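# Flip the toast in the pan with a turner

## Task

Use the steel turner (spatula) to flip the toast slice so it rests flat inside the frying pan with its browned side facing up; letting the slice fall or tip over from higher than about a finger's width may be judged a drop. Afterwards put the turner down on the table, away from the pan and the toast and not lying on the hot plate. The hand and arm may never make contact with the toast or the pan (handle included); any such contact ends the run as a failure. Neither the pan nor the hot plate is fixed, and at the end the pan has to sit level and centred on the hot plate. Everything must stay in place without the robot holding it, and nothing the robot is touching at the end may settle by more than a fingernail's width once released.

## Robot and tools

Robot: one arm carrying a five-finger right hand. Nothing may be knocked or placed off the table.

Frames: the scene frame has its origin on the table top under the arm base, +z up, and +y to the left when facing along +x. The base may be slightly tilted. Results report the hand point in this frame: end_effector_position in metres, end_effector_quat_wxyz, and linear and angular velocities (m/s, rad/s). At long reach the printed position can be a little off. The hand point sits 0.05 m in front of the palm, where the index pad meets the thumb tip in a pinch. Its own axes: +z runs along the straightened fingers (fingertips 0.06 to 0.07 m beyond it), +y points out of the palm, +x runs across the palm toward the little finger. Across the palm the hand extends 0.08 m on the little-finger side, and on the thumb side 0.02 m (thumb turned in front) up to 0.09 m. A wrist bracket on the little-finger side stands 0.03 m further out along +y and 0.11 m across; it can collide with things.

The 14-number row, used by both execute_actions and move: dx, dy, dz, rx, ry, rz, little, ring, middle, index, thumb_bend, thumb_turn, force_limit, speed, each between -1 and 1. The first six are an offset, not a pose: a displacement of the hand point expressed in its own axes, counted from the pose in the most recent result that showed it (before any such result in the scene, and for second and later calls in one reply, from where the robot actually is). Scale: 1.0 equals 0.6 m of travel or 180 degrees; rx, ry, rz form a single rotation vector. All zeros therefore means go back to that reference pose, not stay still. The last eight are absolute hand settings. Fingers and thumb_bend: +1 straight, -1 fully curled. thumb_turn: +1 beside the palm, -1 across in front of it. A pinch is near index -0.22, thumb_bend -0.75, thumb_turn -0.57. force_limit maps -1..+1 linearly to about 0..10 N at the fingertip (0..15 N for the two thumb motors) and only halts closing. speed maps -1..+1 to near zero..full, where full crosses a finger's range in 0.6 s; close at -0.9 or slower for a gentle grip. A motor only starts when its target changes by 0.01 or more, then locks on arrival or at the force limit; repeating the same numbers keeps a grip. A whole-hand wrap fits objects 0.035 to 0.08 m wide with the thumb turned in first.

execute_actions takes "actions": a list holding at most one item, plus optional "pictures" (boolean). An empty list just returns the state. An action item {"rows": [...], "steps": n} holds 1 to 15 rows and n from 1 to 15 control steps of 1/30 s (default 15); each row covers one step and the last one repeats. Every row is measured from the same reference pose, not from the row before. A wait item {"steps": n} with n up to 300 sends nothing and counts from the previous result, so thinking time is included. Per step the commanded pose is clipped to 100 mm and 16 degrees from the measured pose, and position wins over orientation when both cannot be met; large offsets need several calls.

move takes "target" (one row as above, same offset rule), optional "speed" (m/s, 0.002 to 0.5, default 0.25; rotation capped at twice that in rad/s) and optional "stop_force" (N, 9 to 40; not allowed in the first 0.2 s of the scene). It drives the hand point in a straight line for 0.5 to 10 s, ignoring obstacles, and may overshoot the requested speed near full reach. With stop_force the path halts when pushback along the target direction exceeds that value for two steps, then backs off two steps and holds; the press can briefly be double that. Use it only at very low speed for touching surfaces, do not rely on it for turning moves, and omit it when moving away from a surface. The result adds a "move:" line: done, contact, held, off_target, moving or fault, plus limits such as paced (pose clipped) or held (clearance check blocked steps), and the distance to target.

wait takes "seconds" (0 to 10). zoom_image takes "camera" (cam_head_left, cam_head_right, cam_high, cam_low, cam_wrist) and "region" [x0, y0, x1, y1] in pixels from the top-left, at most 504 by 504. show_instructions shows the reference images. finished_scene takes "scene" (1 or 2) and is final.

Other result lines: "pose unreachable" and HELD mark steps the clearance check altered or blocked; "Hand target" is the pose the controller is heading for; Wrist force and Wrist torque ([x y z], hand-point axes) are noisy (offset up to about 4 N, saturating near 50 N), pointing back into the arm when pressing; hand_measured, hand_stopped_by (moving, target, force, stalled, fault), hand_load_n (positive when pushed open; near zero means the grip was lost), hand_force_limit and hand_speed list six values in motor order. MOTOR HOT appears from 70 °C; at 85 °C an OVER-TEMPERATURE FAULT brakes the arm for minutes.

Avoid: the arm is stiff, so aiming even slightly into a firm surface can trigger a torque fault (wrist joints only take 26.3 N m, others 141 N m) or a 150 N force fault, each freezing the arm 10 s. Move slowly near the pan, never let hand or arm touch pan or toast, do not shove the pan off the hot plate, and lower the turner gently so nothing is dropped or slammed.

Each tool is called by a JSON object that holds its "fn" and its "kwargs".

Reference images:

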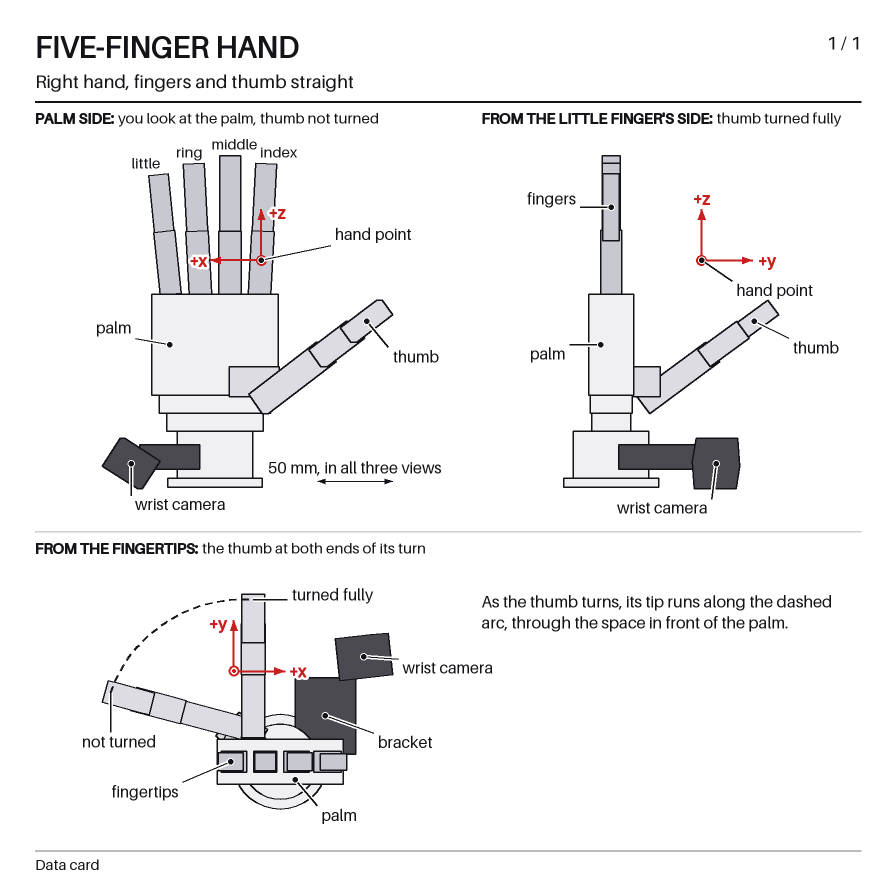

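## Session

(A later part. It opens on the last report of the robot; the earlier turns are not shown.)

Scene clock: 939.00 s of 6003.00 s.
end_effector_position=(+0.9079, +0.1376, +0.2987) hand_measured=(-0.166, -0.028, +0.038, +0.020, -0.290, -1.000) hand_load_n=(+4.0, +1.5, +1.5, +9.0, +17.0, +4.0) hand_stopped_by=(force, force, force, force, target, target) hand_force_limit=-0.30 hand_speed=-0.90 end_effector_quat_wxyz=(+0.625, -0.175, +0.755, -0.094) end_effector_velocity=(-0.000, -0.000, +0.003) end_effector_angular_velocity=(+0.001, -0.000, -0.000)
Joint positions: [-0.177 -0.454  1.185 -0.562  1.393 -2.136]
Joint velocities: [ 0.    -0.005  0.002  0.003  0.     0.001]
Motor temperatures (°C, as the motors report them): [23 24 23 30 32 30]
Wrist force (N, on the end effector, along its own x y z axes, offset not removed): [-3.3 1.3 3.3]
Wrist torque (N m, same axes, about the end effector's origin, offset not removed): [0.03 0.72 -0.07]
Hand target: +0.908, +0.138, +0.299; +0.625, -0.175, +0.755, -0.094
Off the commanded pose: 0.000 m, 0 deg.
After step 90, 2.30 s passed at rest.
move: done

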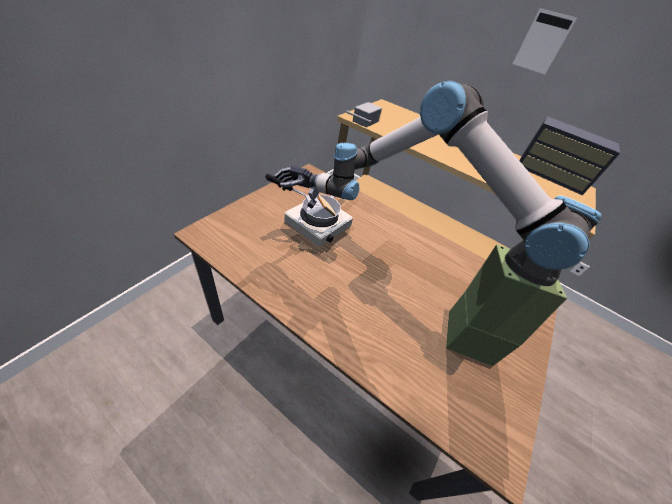

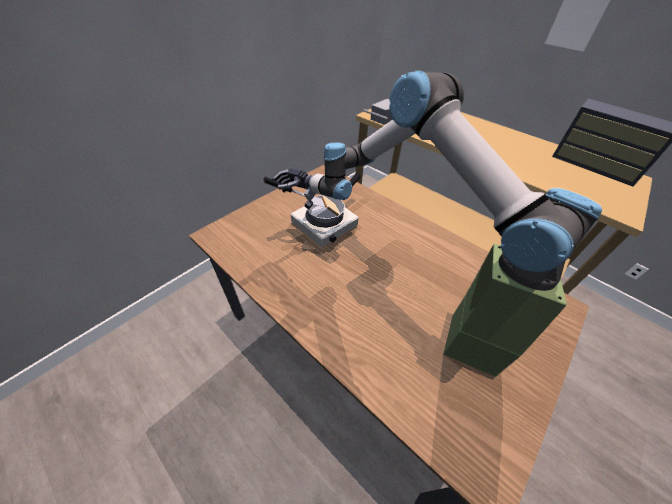

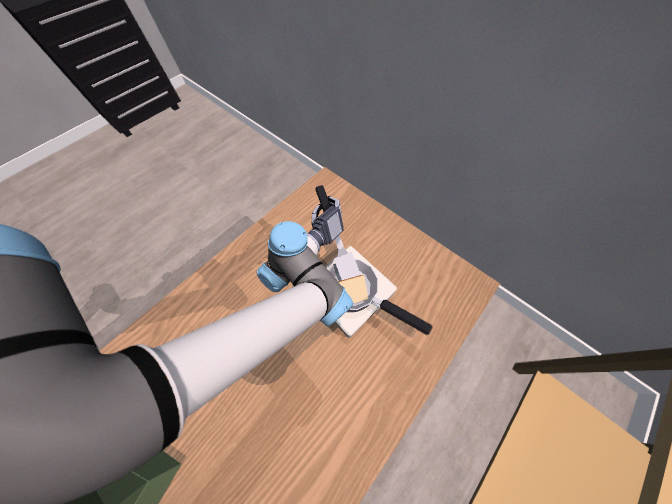

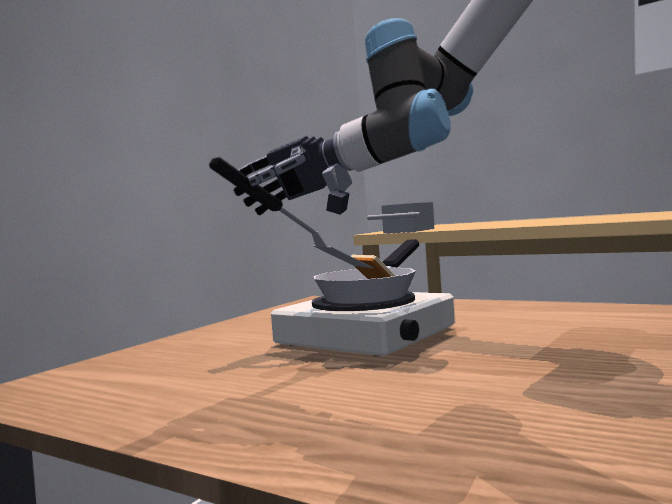

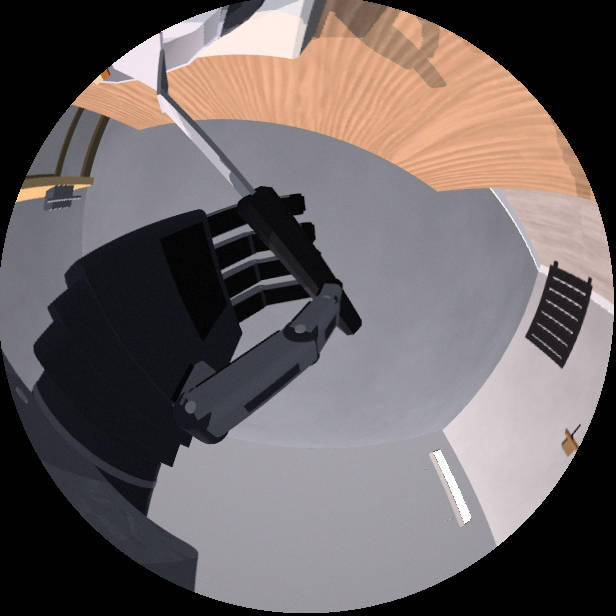

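{"fn": "move", "kwargs": {"target": [0.0094,-0.0354,-0.0213,0,0,0,-0.35,-0.38,-0.35,-0.3,-0.3,-1,-0.3,-0.9], "speed": 0.012}}

{"fn": "zoom_image", "kwargs": {"camera": "cam_low", "region": [280,200,430,320]}}

{"fn": "zoom_image", "kwargs": {"camera": "cam_high", "region": [310,230,400,320]}}

Scene clock: 948.07 s of 6003.00 s.
end_effector_position=(+0.8978, +0.1152, +0.3038) hand_measured=(-0.166, -0.028, +0.038, +0.020, -0.290, -1.000) hand_load_n=(+3.5, +1.5, +1.5, +9.0, +17.0, +4.0) hand_stopped_by=(force, force, force, force, target, target) hand_force_limit=-0.30 hand_speed=-0.90 end_effector_quat_wxyz=(+0.625, -0.175, +0.755, -0.094) end_effector_velocity=(-0.001, -0.003, +0.001) end_effector_angular_velocity=(+0.000, +0.000, -0.001)
Joint positions: [-0.211 -0.489  1.239 -0.58   1.359 -2.142]
Joint velocities: [-0.004 -0.004  0.006 -0.002 -0.003 -0.   ]
Motor temperatures (°C, as the motors report them): [23 24 23 30 32 30]
Wrist force (N, on the end effector, along its own x y z axes, offset not removed): [0.4 0.7 3.3]
Wrist torque (N m, same axes, about the end effector's origin, offset not removed): [-0.12 0.06 0.06]
Hand target: +0.898, +0.115, +0.304; +0.625, -0.175, +0.755, -0.094
Off the commanded pose: 0.000 m, 0 deg.
After step 90, 3.73 s passed at rest.
move: done

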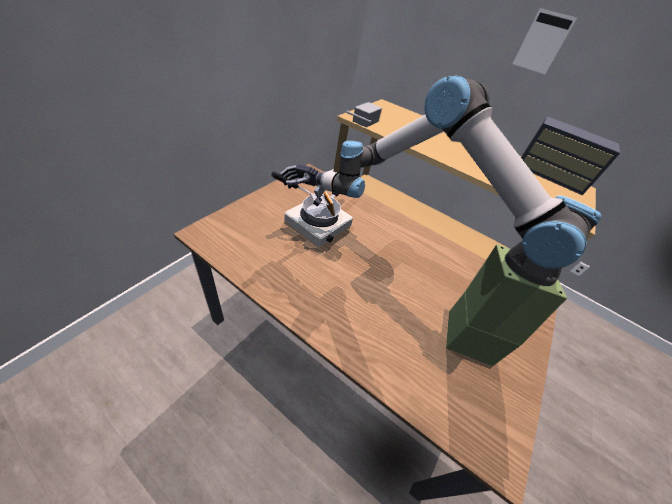

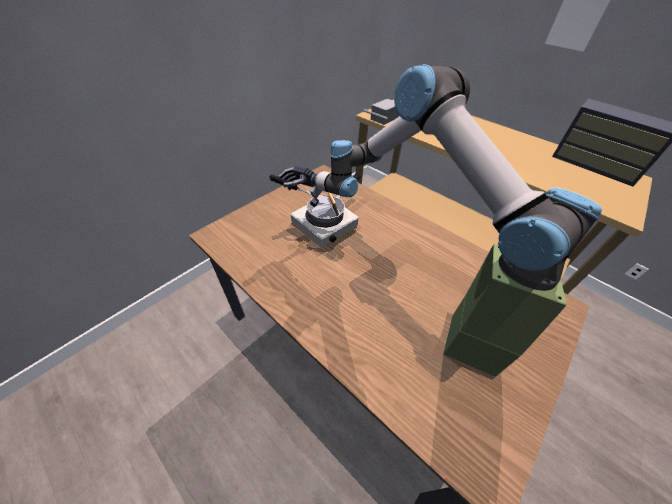

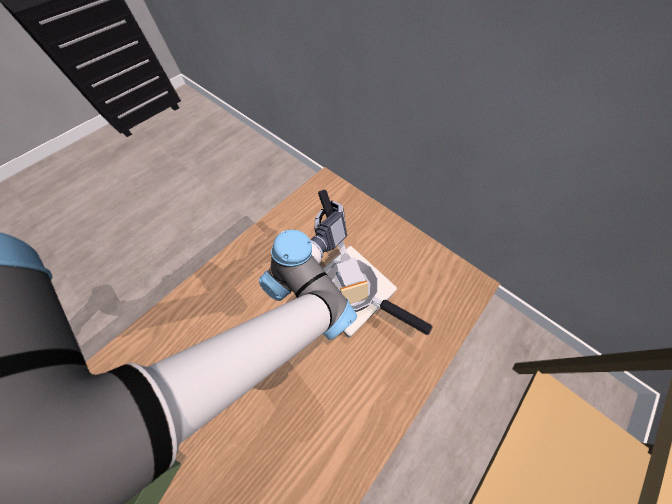

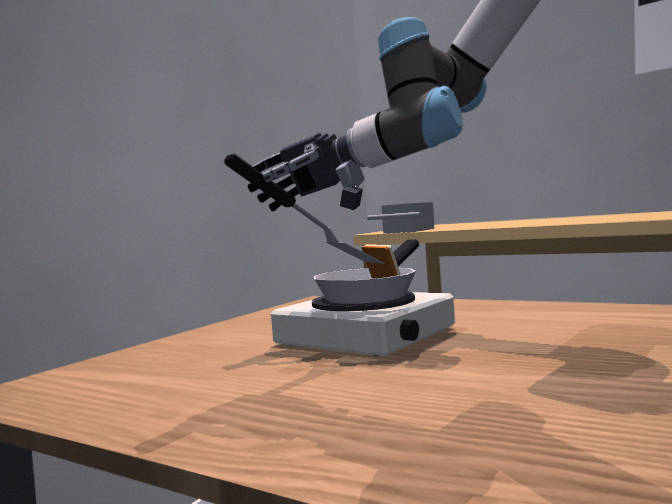

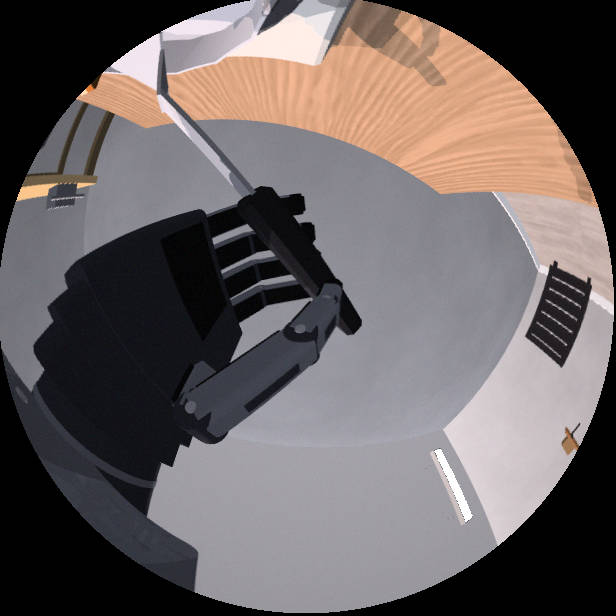

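Region (280, 200, 430, 320) of cam_low's 672x504 image, scaled by 3.360, with more detail than that image has; it fills the top 403 rows of this view, and the rest is white.

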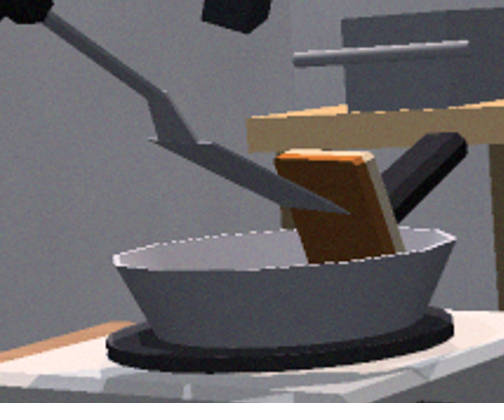

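Region (310, 230, 400, 320) of cam_high's 672x504 image, scaled by 5.600, with more detail than that image has.

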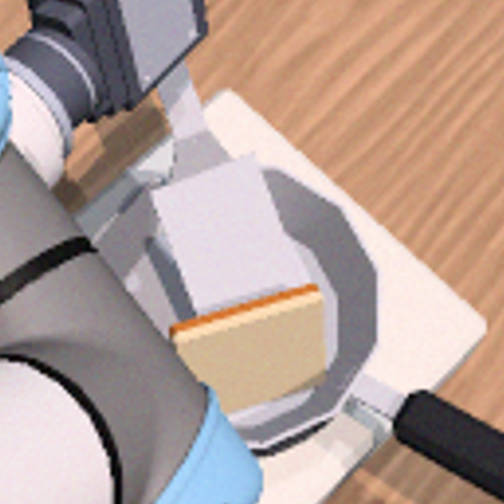

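{"fn": "move", "kwargs": {"target": [0.0109,-0.0207,-0.0126,0,0,0,-0.35,-0.38,-0.35,-0.3,-0.3,-1,-0.3,-0.9], "speed": 0.008}}

{"fn": "zoom_image", "kwargs": {"camera": "cam_low", "region": [280,200,430,320]}}

{"fn": "zoom_image", "kwargs": {"camera": "cam_high", "region": [310,230,400,320]}}

Scene clock: 957.10 s of 6003.00 s.
end_effector_position=(+0.8913, +0.1008, +0.3038) hand_measured=(-0.166, -0.028, +0.038, +0.020, -0.290, -1.000) hand_load_n=(+3.5, +1.5, +1.5, +9.0, +17.0, +4.0) hand_stopped_by=(force, force, force, force, target, target) hand_force_limit=-0.30 hand_speed=-0.90 end_effector_quat_wxyz=(+0.625, -0.175, +0.755, -0.094) end_effector_velocity=(-0.001, -0.002, -0.000) end_effector_angular_velocity=(+0.001, +0.000, -0.001)
Joint positions: [-0.235 -0.505  1.269 -0.593  1.336 -2.146]
Joint velocities: [-0.004 -0.002  0.004 -0.002 -0.003  0.001]
Motor temperatures (°C, as the motors report them): [23 24 23 30 32 30]
Wrist force (N, on the end effector, along its own x y z axes, offset not removed): [2.1 1.9 2.7]
Wrist torque (N m, same axes, about the end effector's origin, offset not removed): [0.15 -0.14 0.30]
Hand target: +0.891, +0.101, +0.304; +0.625, -0.175, +0.755, -0.094
Off the commanded pose: 0.000 m, 0 deg.
After step 90, 3.87 s passed at rest.
move: done

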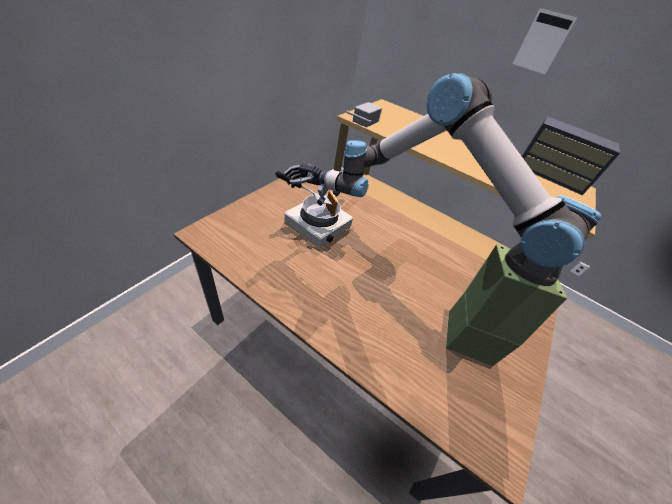

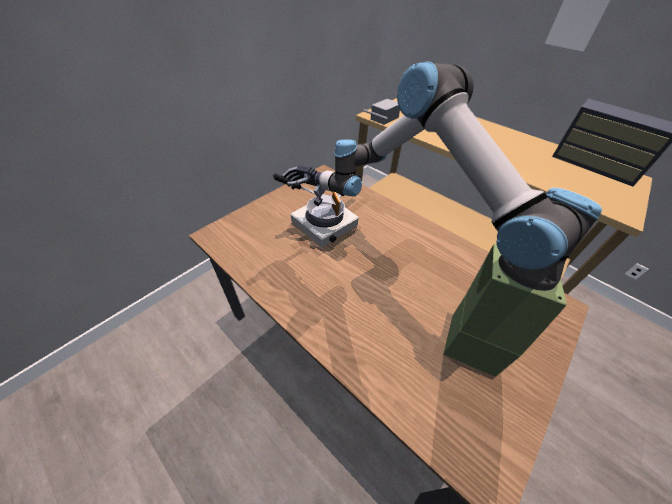

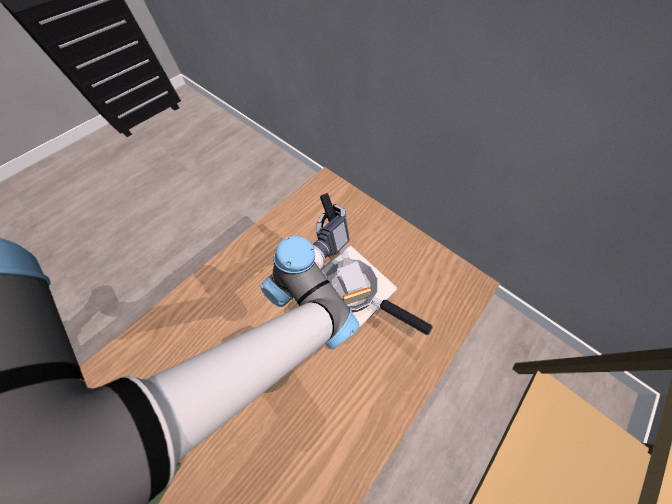

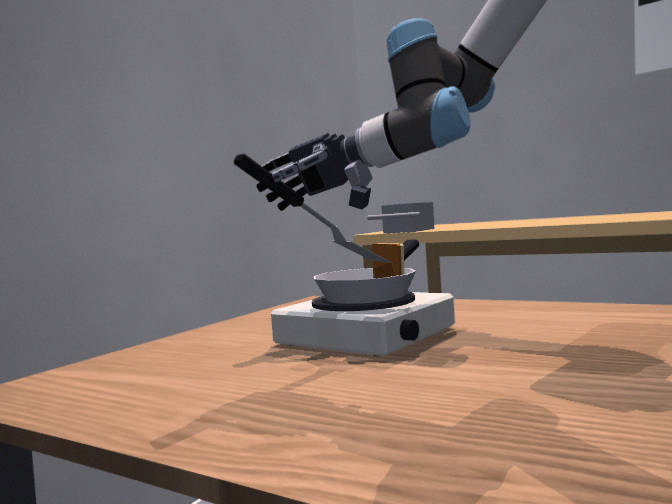

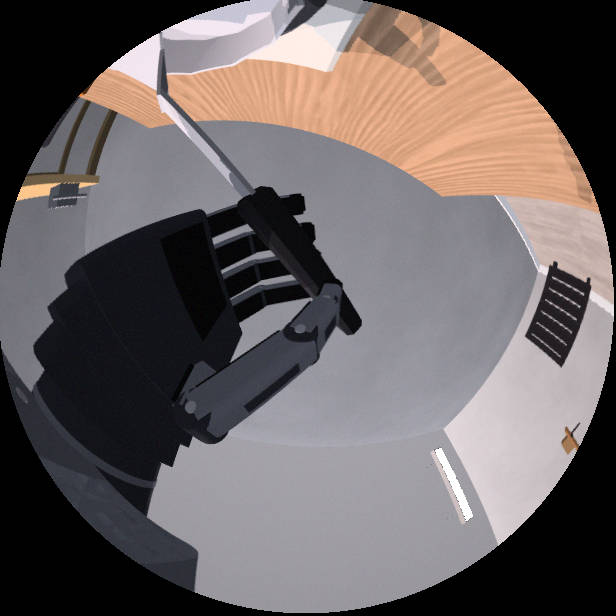

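Region (280, 200, 430, 320) of cam_low's 672x504 image, scaled by 3.360, with more detail than that image has; it fills the top 403 rows of this view, and the rest is white.

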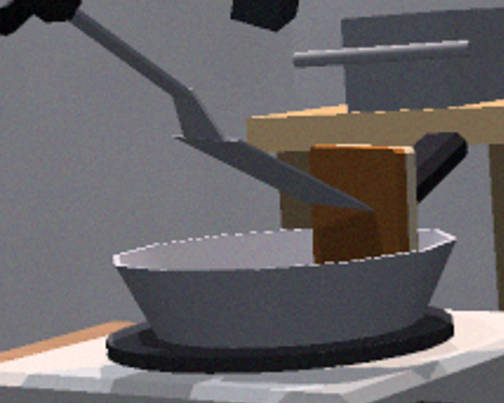

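Region (310, 230, 400, 320) of cam_high's 672x504 image, scaled by 5.600, with more detail than that image has.

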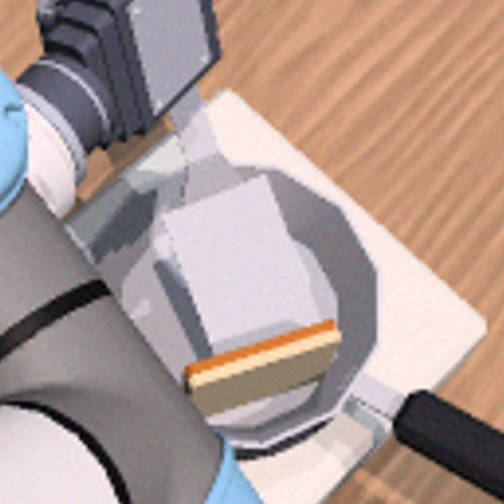

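{"fn": "move", "kwargs": {"target": [0.0421,0.0071,0.0035,0,0,0,-0.35,-0.38,-0.35,-0.3,-0.3,-1,-0.3,-0.9], "speed": 0.012}}

{"fn": "zoom_image", "kwargs": {"camera": "cam_low", "region": [280,200,430,320]}}

{"fn": "zoom_image", "kwargs": {"camera": "cam_high", "region": [310,230,400,320]}}

Scene clock: 964.07 s of 6003.00 s.
end_effector_position=(+0.8888, +0.0953, +0.2792) hand_measured=(-0.166, -0.028, +0.038, +0.020, -0.290, -1.000) hand_load_n=(+1.0, +1.5, +2.5, +10.5, +15.5, +5.0) hand_stopped_by=(force, force, force, force, target, target) hand_force_limit=-0.30 hand_speed=-0.90 end_effector_quat_wxyz=(+0.625, -0.175, +0.755, -0.094) end_effector_velocity=(-0.000, -0.001, -0.003) end_effector_angular_velocity=(-0.000, -0.000, +0.001)
Joint positions: [-0.25  -0.466  1.264 -0.625  1.321 -2.149]
Joint velocities: [-0.002  0.004 -0.001 -0.003 -0.002 -0.001]
Motor temperatures (°C, as the motors report them): [23 24 23 30 32 30]
Wrist force (N, on the end effector, along its own x y z axes, offset not removed): [-2.8 0.6 3.5]
Wrist torque (N m, same axes, about the end effector's origin, offset not removed): [-0.32 0.14 -0.08]
Hand target: +0.889, +0.095, +0.279; +0.625, -0.175, +0.755, -0.094
Off the commanded pose: 0.000 m, 0 deg.
After step 90, 1.60 s passed at rest.
move: done

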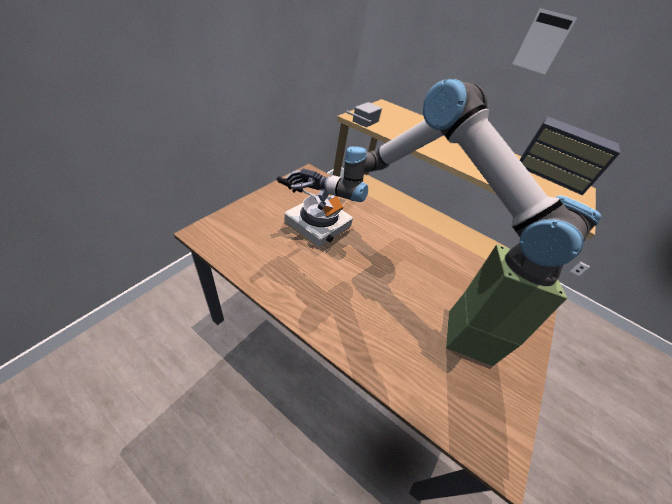

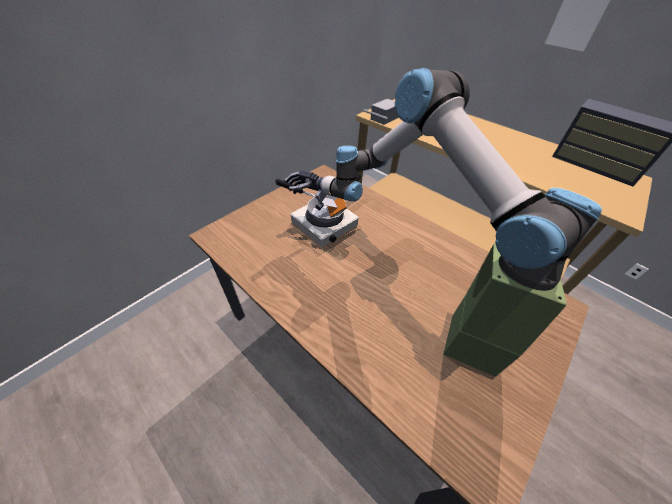

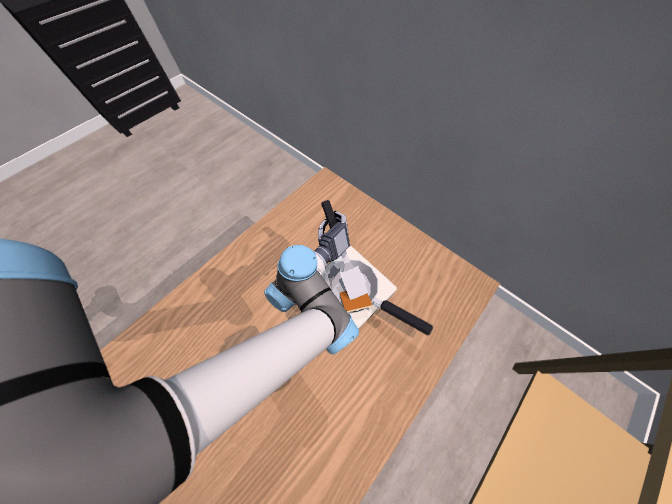

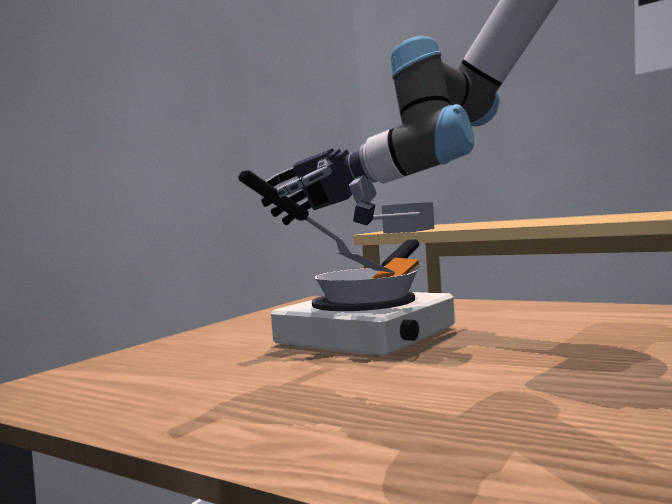

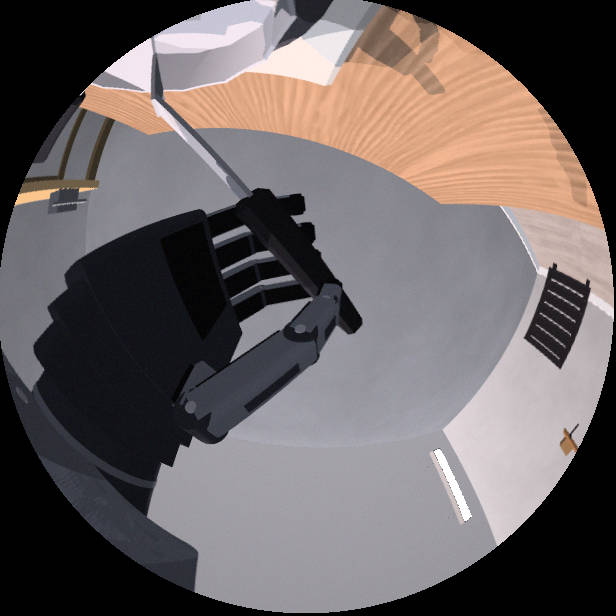

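Region (280, 200, 430, 320) of cam_low's 672x504 image, scaled by 3.360, with more detail than that image has; it fills the top 403 rows of this view, and the rest is white.

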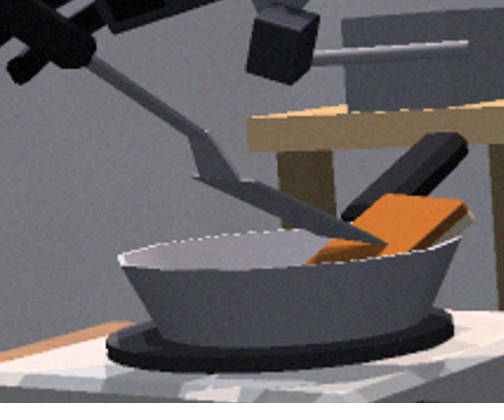

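Region (310, 230, 400, 320) of cam_high's 672x504 image, scaled by 5.600, with more detail than that image has.

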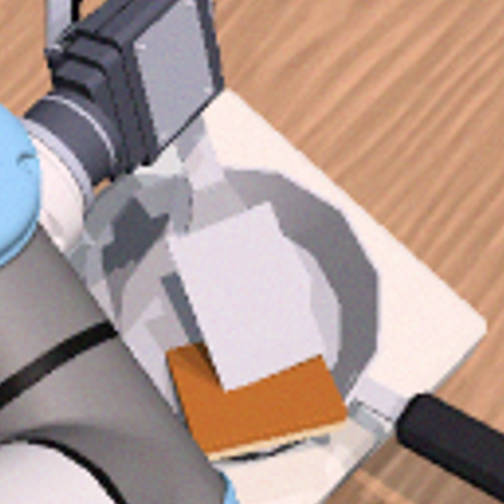

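{"fn": "move", "kwargs": {"target": [-0.0307,0.0475,0.0251,0.0004,-0.0171,0.0286,-0.35,-0.38,-0.35,-0.3,-0.3,-1,-0.3,-0.9], "speed": 0.04}}

{"fn": "execute_actions", "kwargs": {"actions": [{"rows":[[0,0,0,0,0,0,-0.37,-0.38,-0.35,-0.3,-0.3,-1,-0.3,-0.9]],"steps":10}]}}

{"fn": "zoom_image", "kwargs": {"camera": "cam_low", "region": [280,200,430,320]}}

{"fn": "zoom_image", "kwargs": {"camera": "cam_high", "region": [310,230,400,320]}}

Scene clock: 983.70 s of 6003.00 s.
end_effector_position=(+0.9021, +0.1295, +0.2826) hand_measured=(-0.166, -0.028, +0.038, +0.020, -0.290, -1.000) hand_load_n=(+2.5, +2.0, +2.5, +9.0, +15.5, +2.5) hand_stopped_by=(force, force, force, force, target, target) hand_force_limit=-0.30 hand_speed=-0.90 end_effector_quat_wxyz=(+0.649, -0.144, +0.745, -0.061) end_effector_velocity=(+0.001, +0.002, +0.000) end_effector_angular_velocity=(+0.004, -0.003, +0.001)
Joint positions: [-0.203 -0.418  1.215 -0.675  1.342 -2.041]
Joint velocities: [ 0.003  0.003 -0.004 -0.003  0.     0.004]
Motor temperatures (°C, as the motors report them): [23 24 23 30 32 30]
Wrist force (N, on the end effector, along its own x y z axes, offset not removed): [0.8 -0.3 3.5]
Wrist torque (N m, same axes, about the end effector's origin, offset not removed): [-0.42 0.02 -0.05]
Hand target: +0.902, +0.130, +0.283; +0.649, -0.143, +0.745, -0.061
Off the commanded pose: 0.000 m, 0 deg.
After step 90, 14.97 s passed at rest.
move: done

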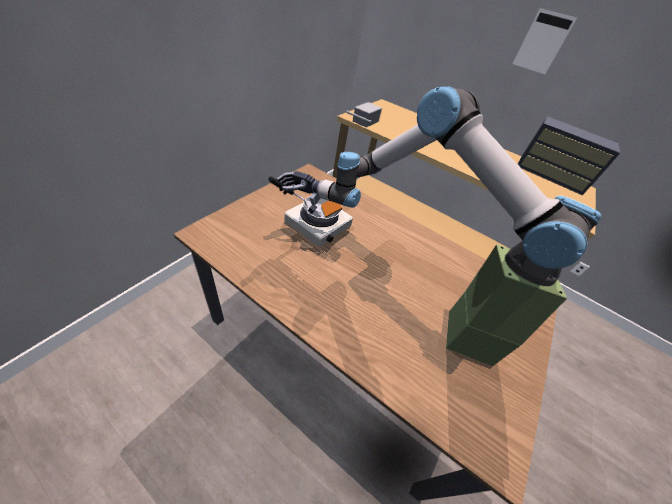

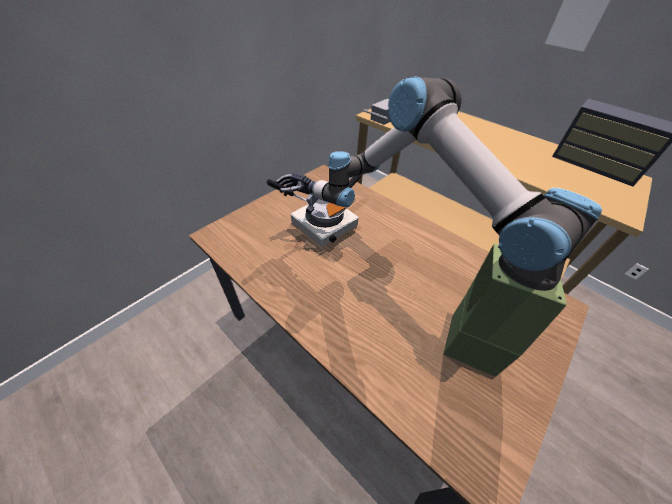

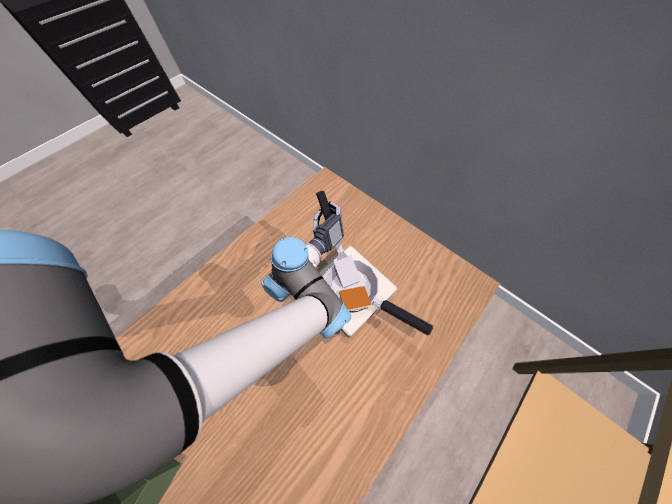

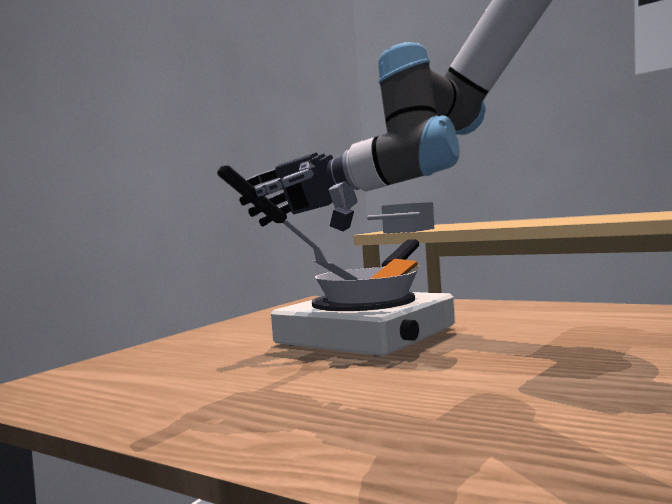

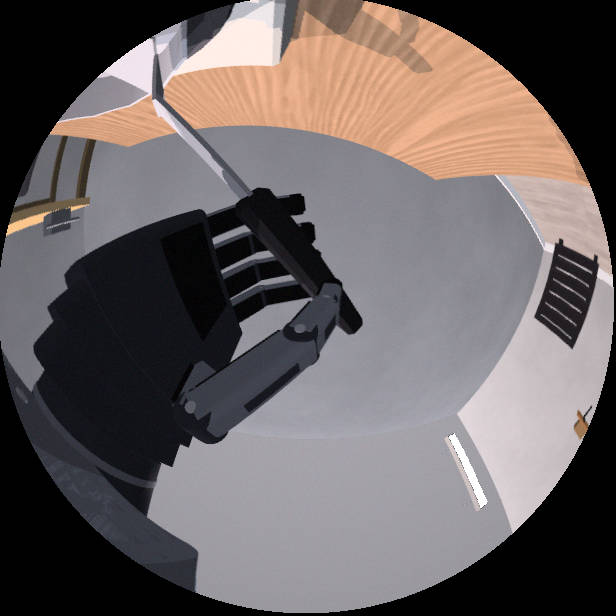

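Scene clock: 984.03 s of 6003.00 s.
end_effector_position=(+0.9022, +0.1296, +0.2826) hand_measured=(-0.182, -0.028, +0.038, +0.020, -0.290, -1.000) hand_load_n=(+3.5, +1.0, +2.0, +9.5, +16.0, +3.5) hand_stopped_by=(force, force, force, force, target, target) hand_force_limit=-0.30 hand_speed=-0.90 end_effector_quat_wxyz=(+0.649, -0.144, +0.745, -0.061) end_effector_velocity=(+0.000, -0.001, -0.000) end_effector_angular_velocity=(-0.000, +0.000, -0.001)
Joint positions: [-0.203 -0.418  1.215 -0.675  1.342 -2.041]
Joint velocities: [-0.     0.    -0.    -0.     0.001 -0.   ]
Motor temperatures (°C, as the motors report them): [23 24 23 30 32 30]
Wrist force (N, on the end effector, along its own x y z axes, offset not removed): [1.1 1.6 1.6]
Wrist torque (N m, same axes, about the end effector's origin, offset not removed): [0.16 -0.01 0.04]
Hand target: +0.902, +0.130, +0.283; +0.649, -0.144, +0.745, -0.061
Off the commanded pose: 0.000 m, 0 deg.
Steps of this call (steps 1 to 10: all 10 steps of this action). Readings (end_effector_position | what the end effector reports):
1: (+0.9022, +0.1296, +0.2826) | hand_measured=(-0.166, -0.028, +0.038, +0.020, -0.290, -1.000) hand_load_n=(+2.5, +2.0, +2.5, +9.0, +15.5, +2.5) hand_stopped_by=(moving, force, force, force, target, target) hand_force_limit=-0.30 hand_speed=-0.90
2: (+0.9022, +0.1296, +0.2826) | hand_measured=(-0.166, -0.028, +0.038, +0.020, -0.290, -1.000) hand_load_n=(+2.5, +2.0, +2.5, +9.0, +15.5, +2.5) hand_stopped_by=(moving, force, force, force, target, target) hand_force_limit=-0.30 hand_speed=-0.90
4: (+0.9022, +0.1296, +0.2826) | hand_measured=(-0.172, -0.028, +0.038, +0.020, -0.290, -1.000) hand_load_n=(+3.0, +1.5, +2.0, +9.0, +16.0, +3.0) hand_stopped_by=(moving, force, force, force, target, target) hand_force_limit=-0.30 hand_speed=-0.90
8: (+0.9022, +0.1296, +0.2826) | hand_measured=(-0.182, -0.028, +0.038, +0.020, -0.290, -1.000) hand_load_n=(+4.0, +1.0, +2.0, +9.5, +16.0, +3.5) hand_stopped_by=(force, force, force, force, target, target) hand_force_limit=-0.30 hand_speed=-0.90
10: the state above

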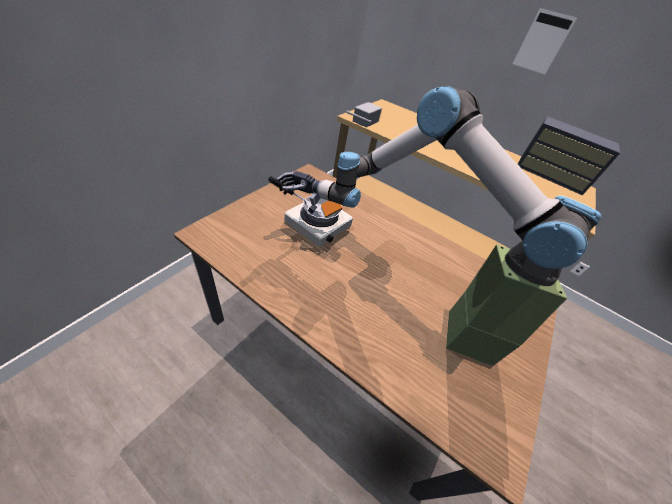

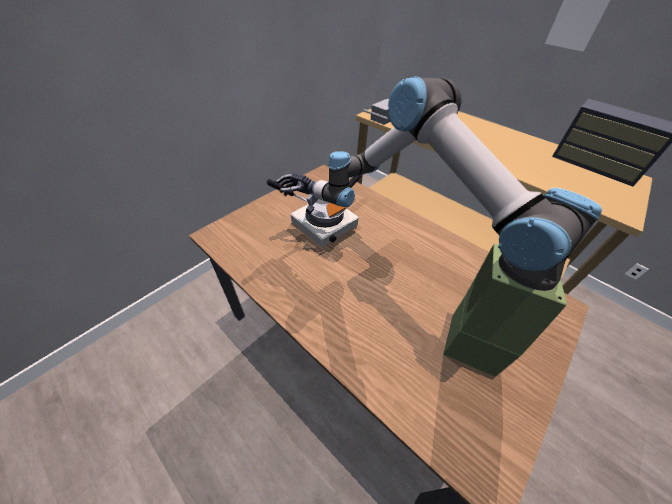

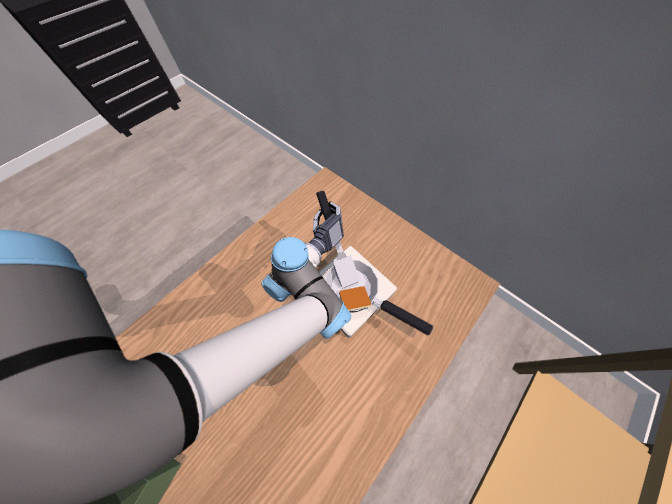

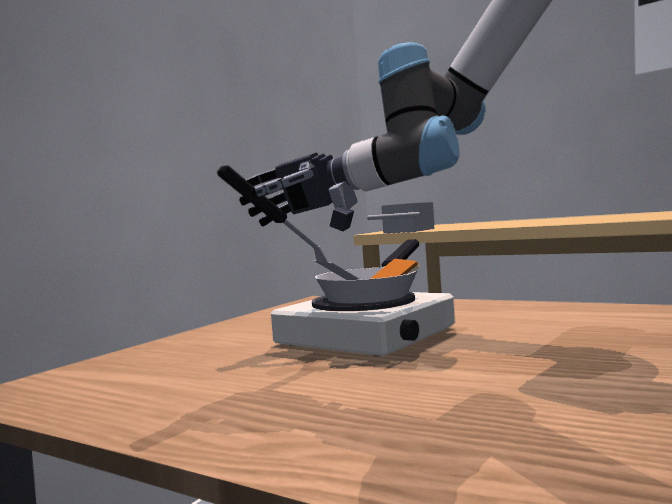

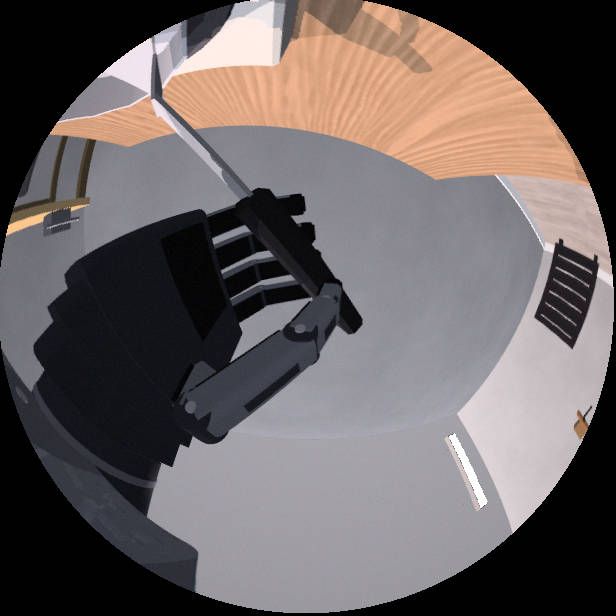

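Region (280, 200, 430, 320) of cam_low's 672x504 image, scaled by 3.360, with more detail than that image has; it fills the top 403 rows of this view, and the rest is white.

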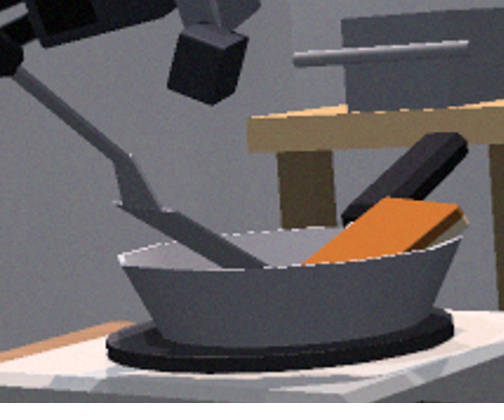

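Region (310, 230, 400, 320) of cam_high's 672x504 image, scaled by 5.600, with more detail than that image has.

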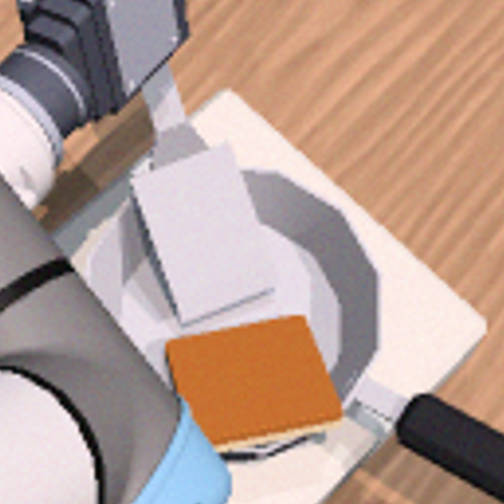

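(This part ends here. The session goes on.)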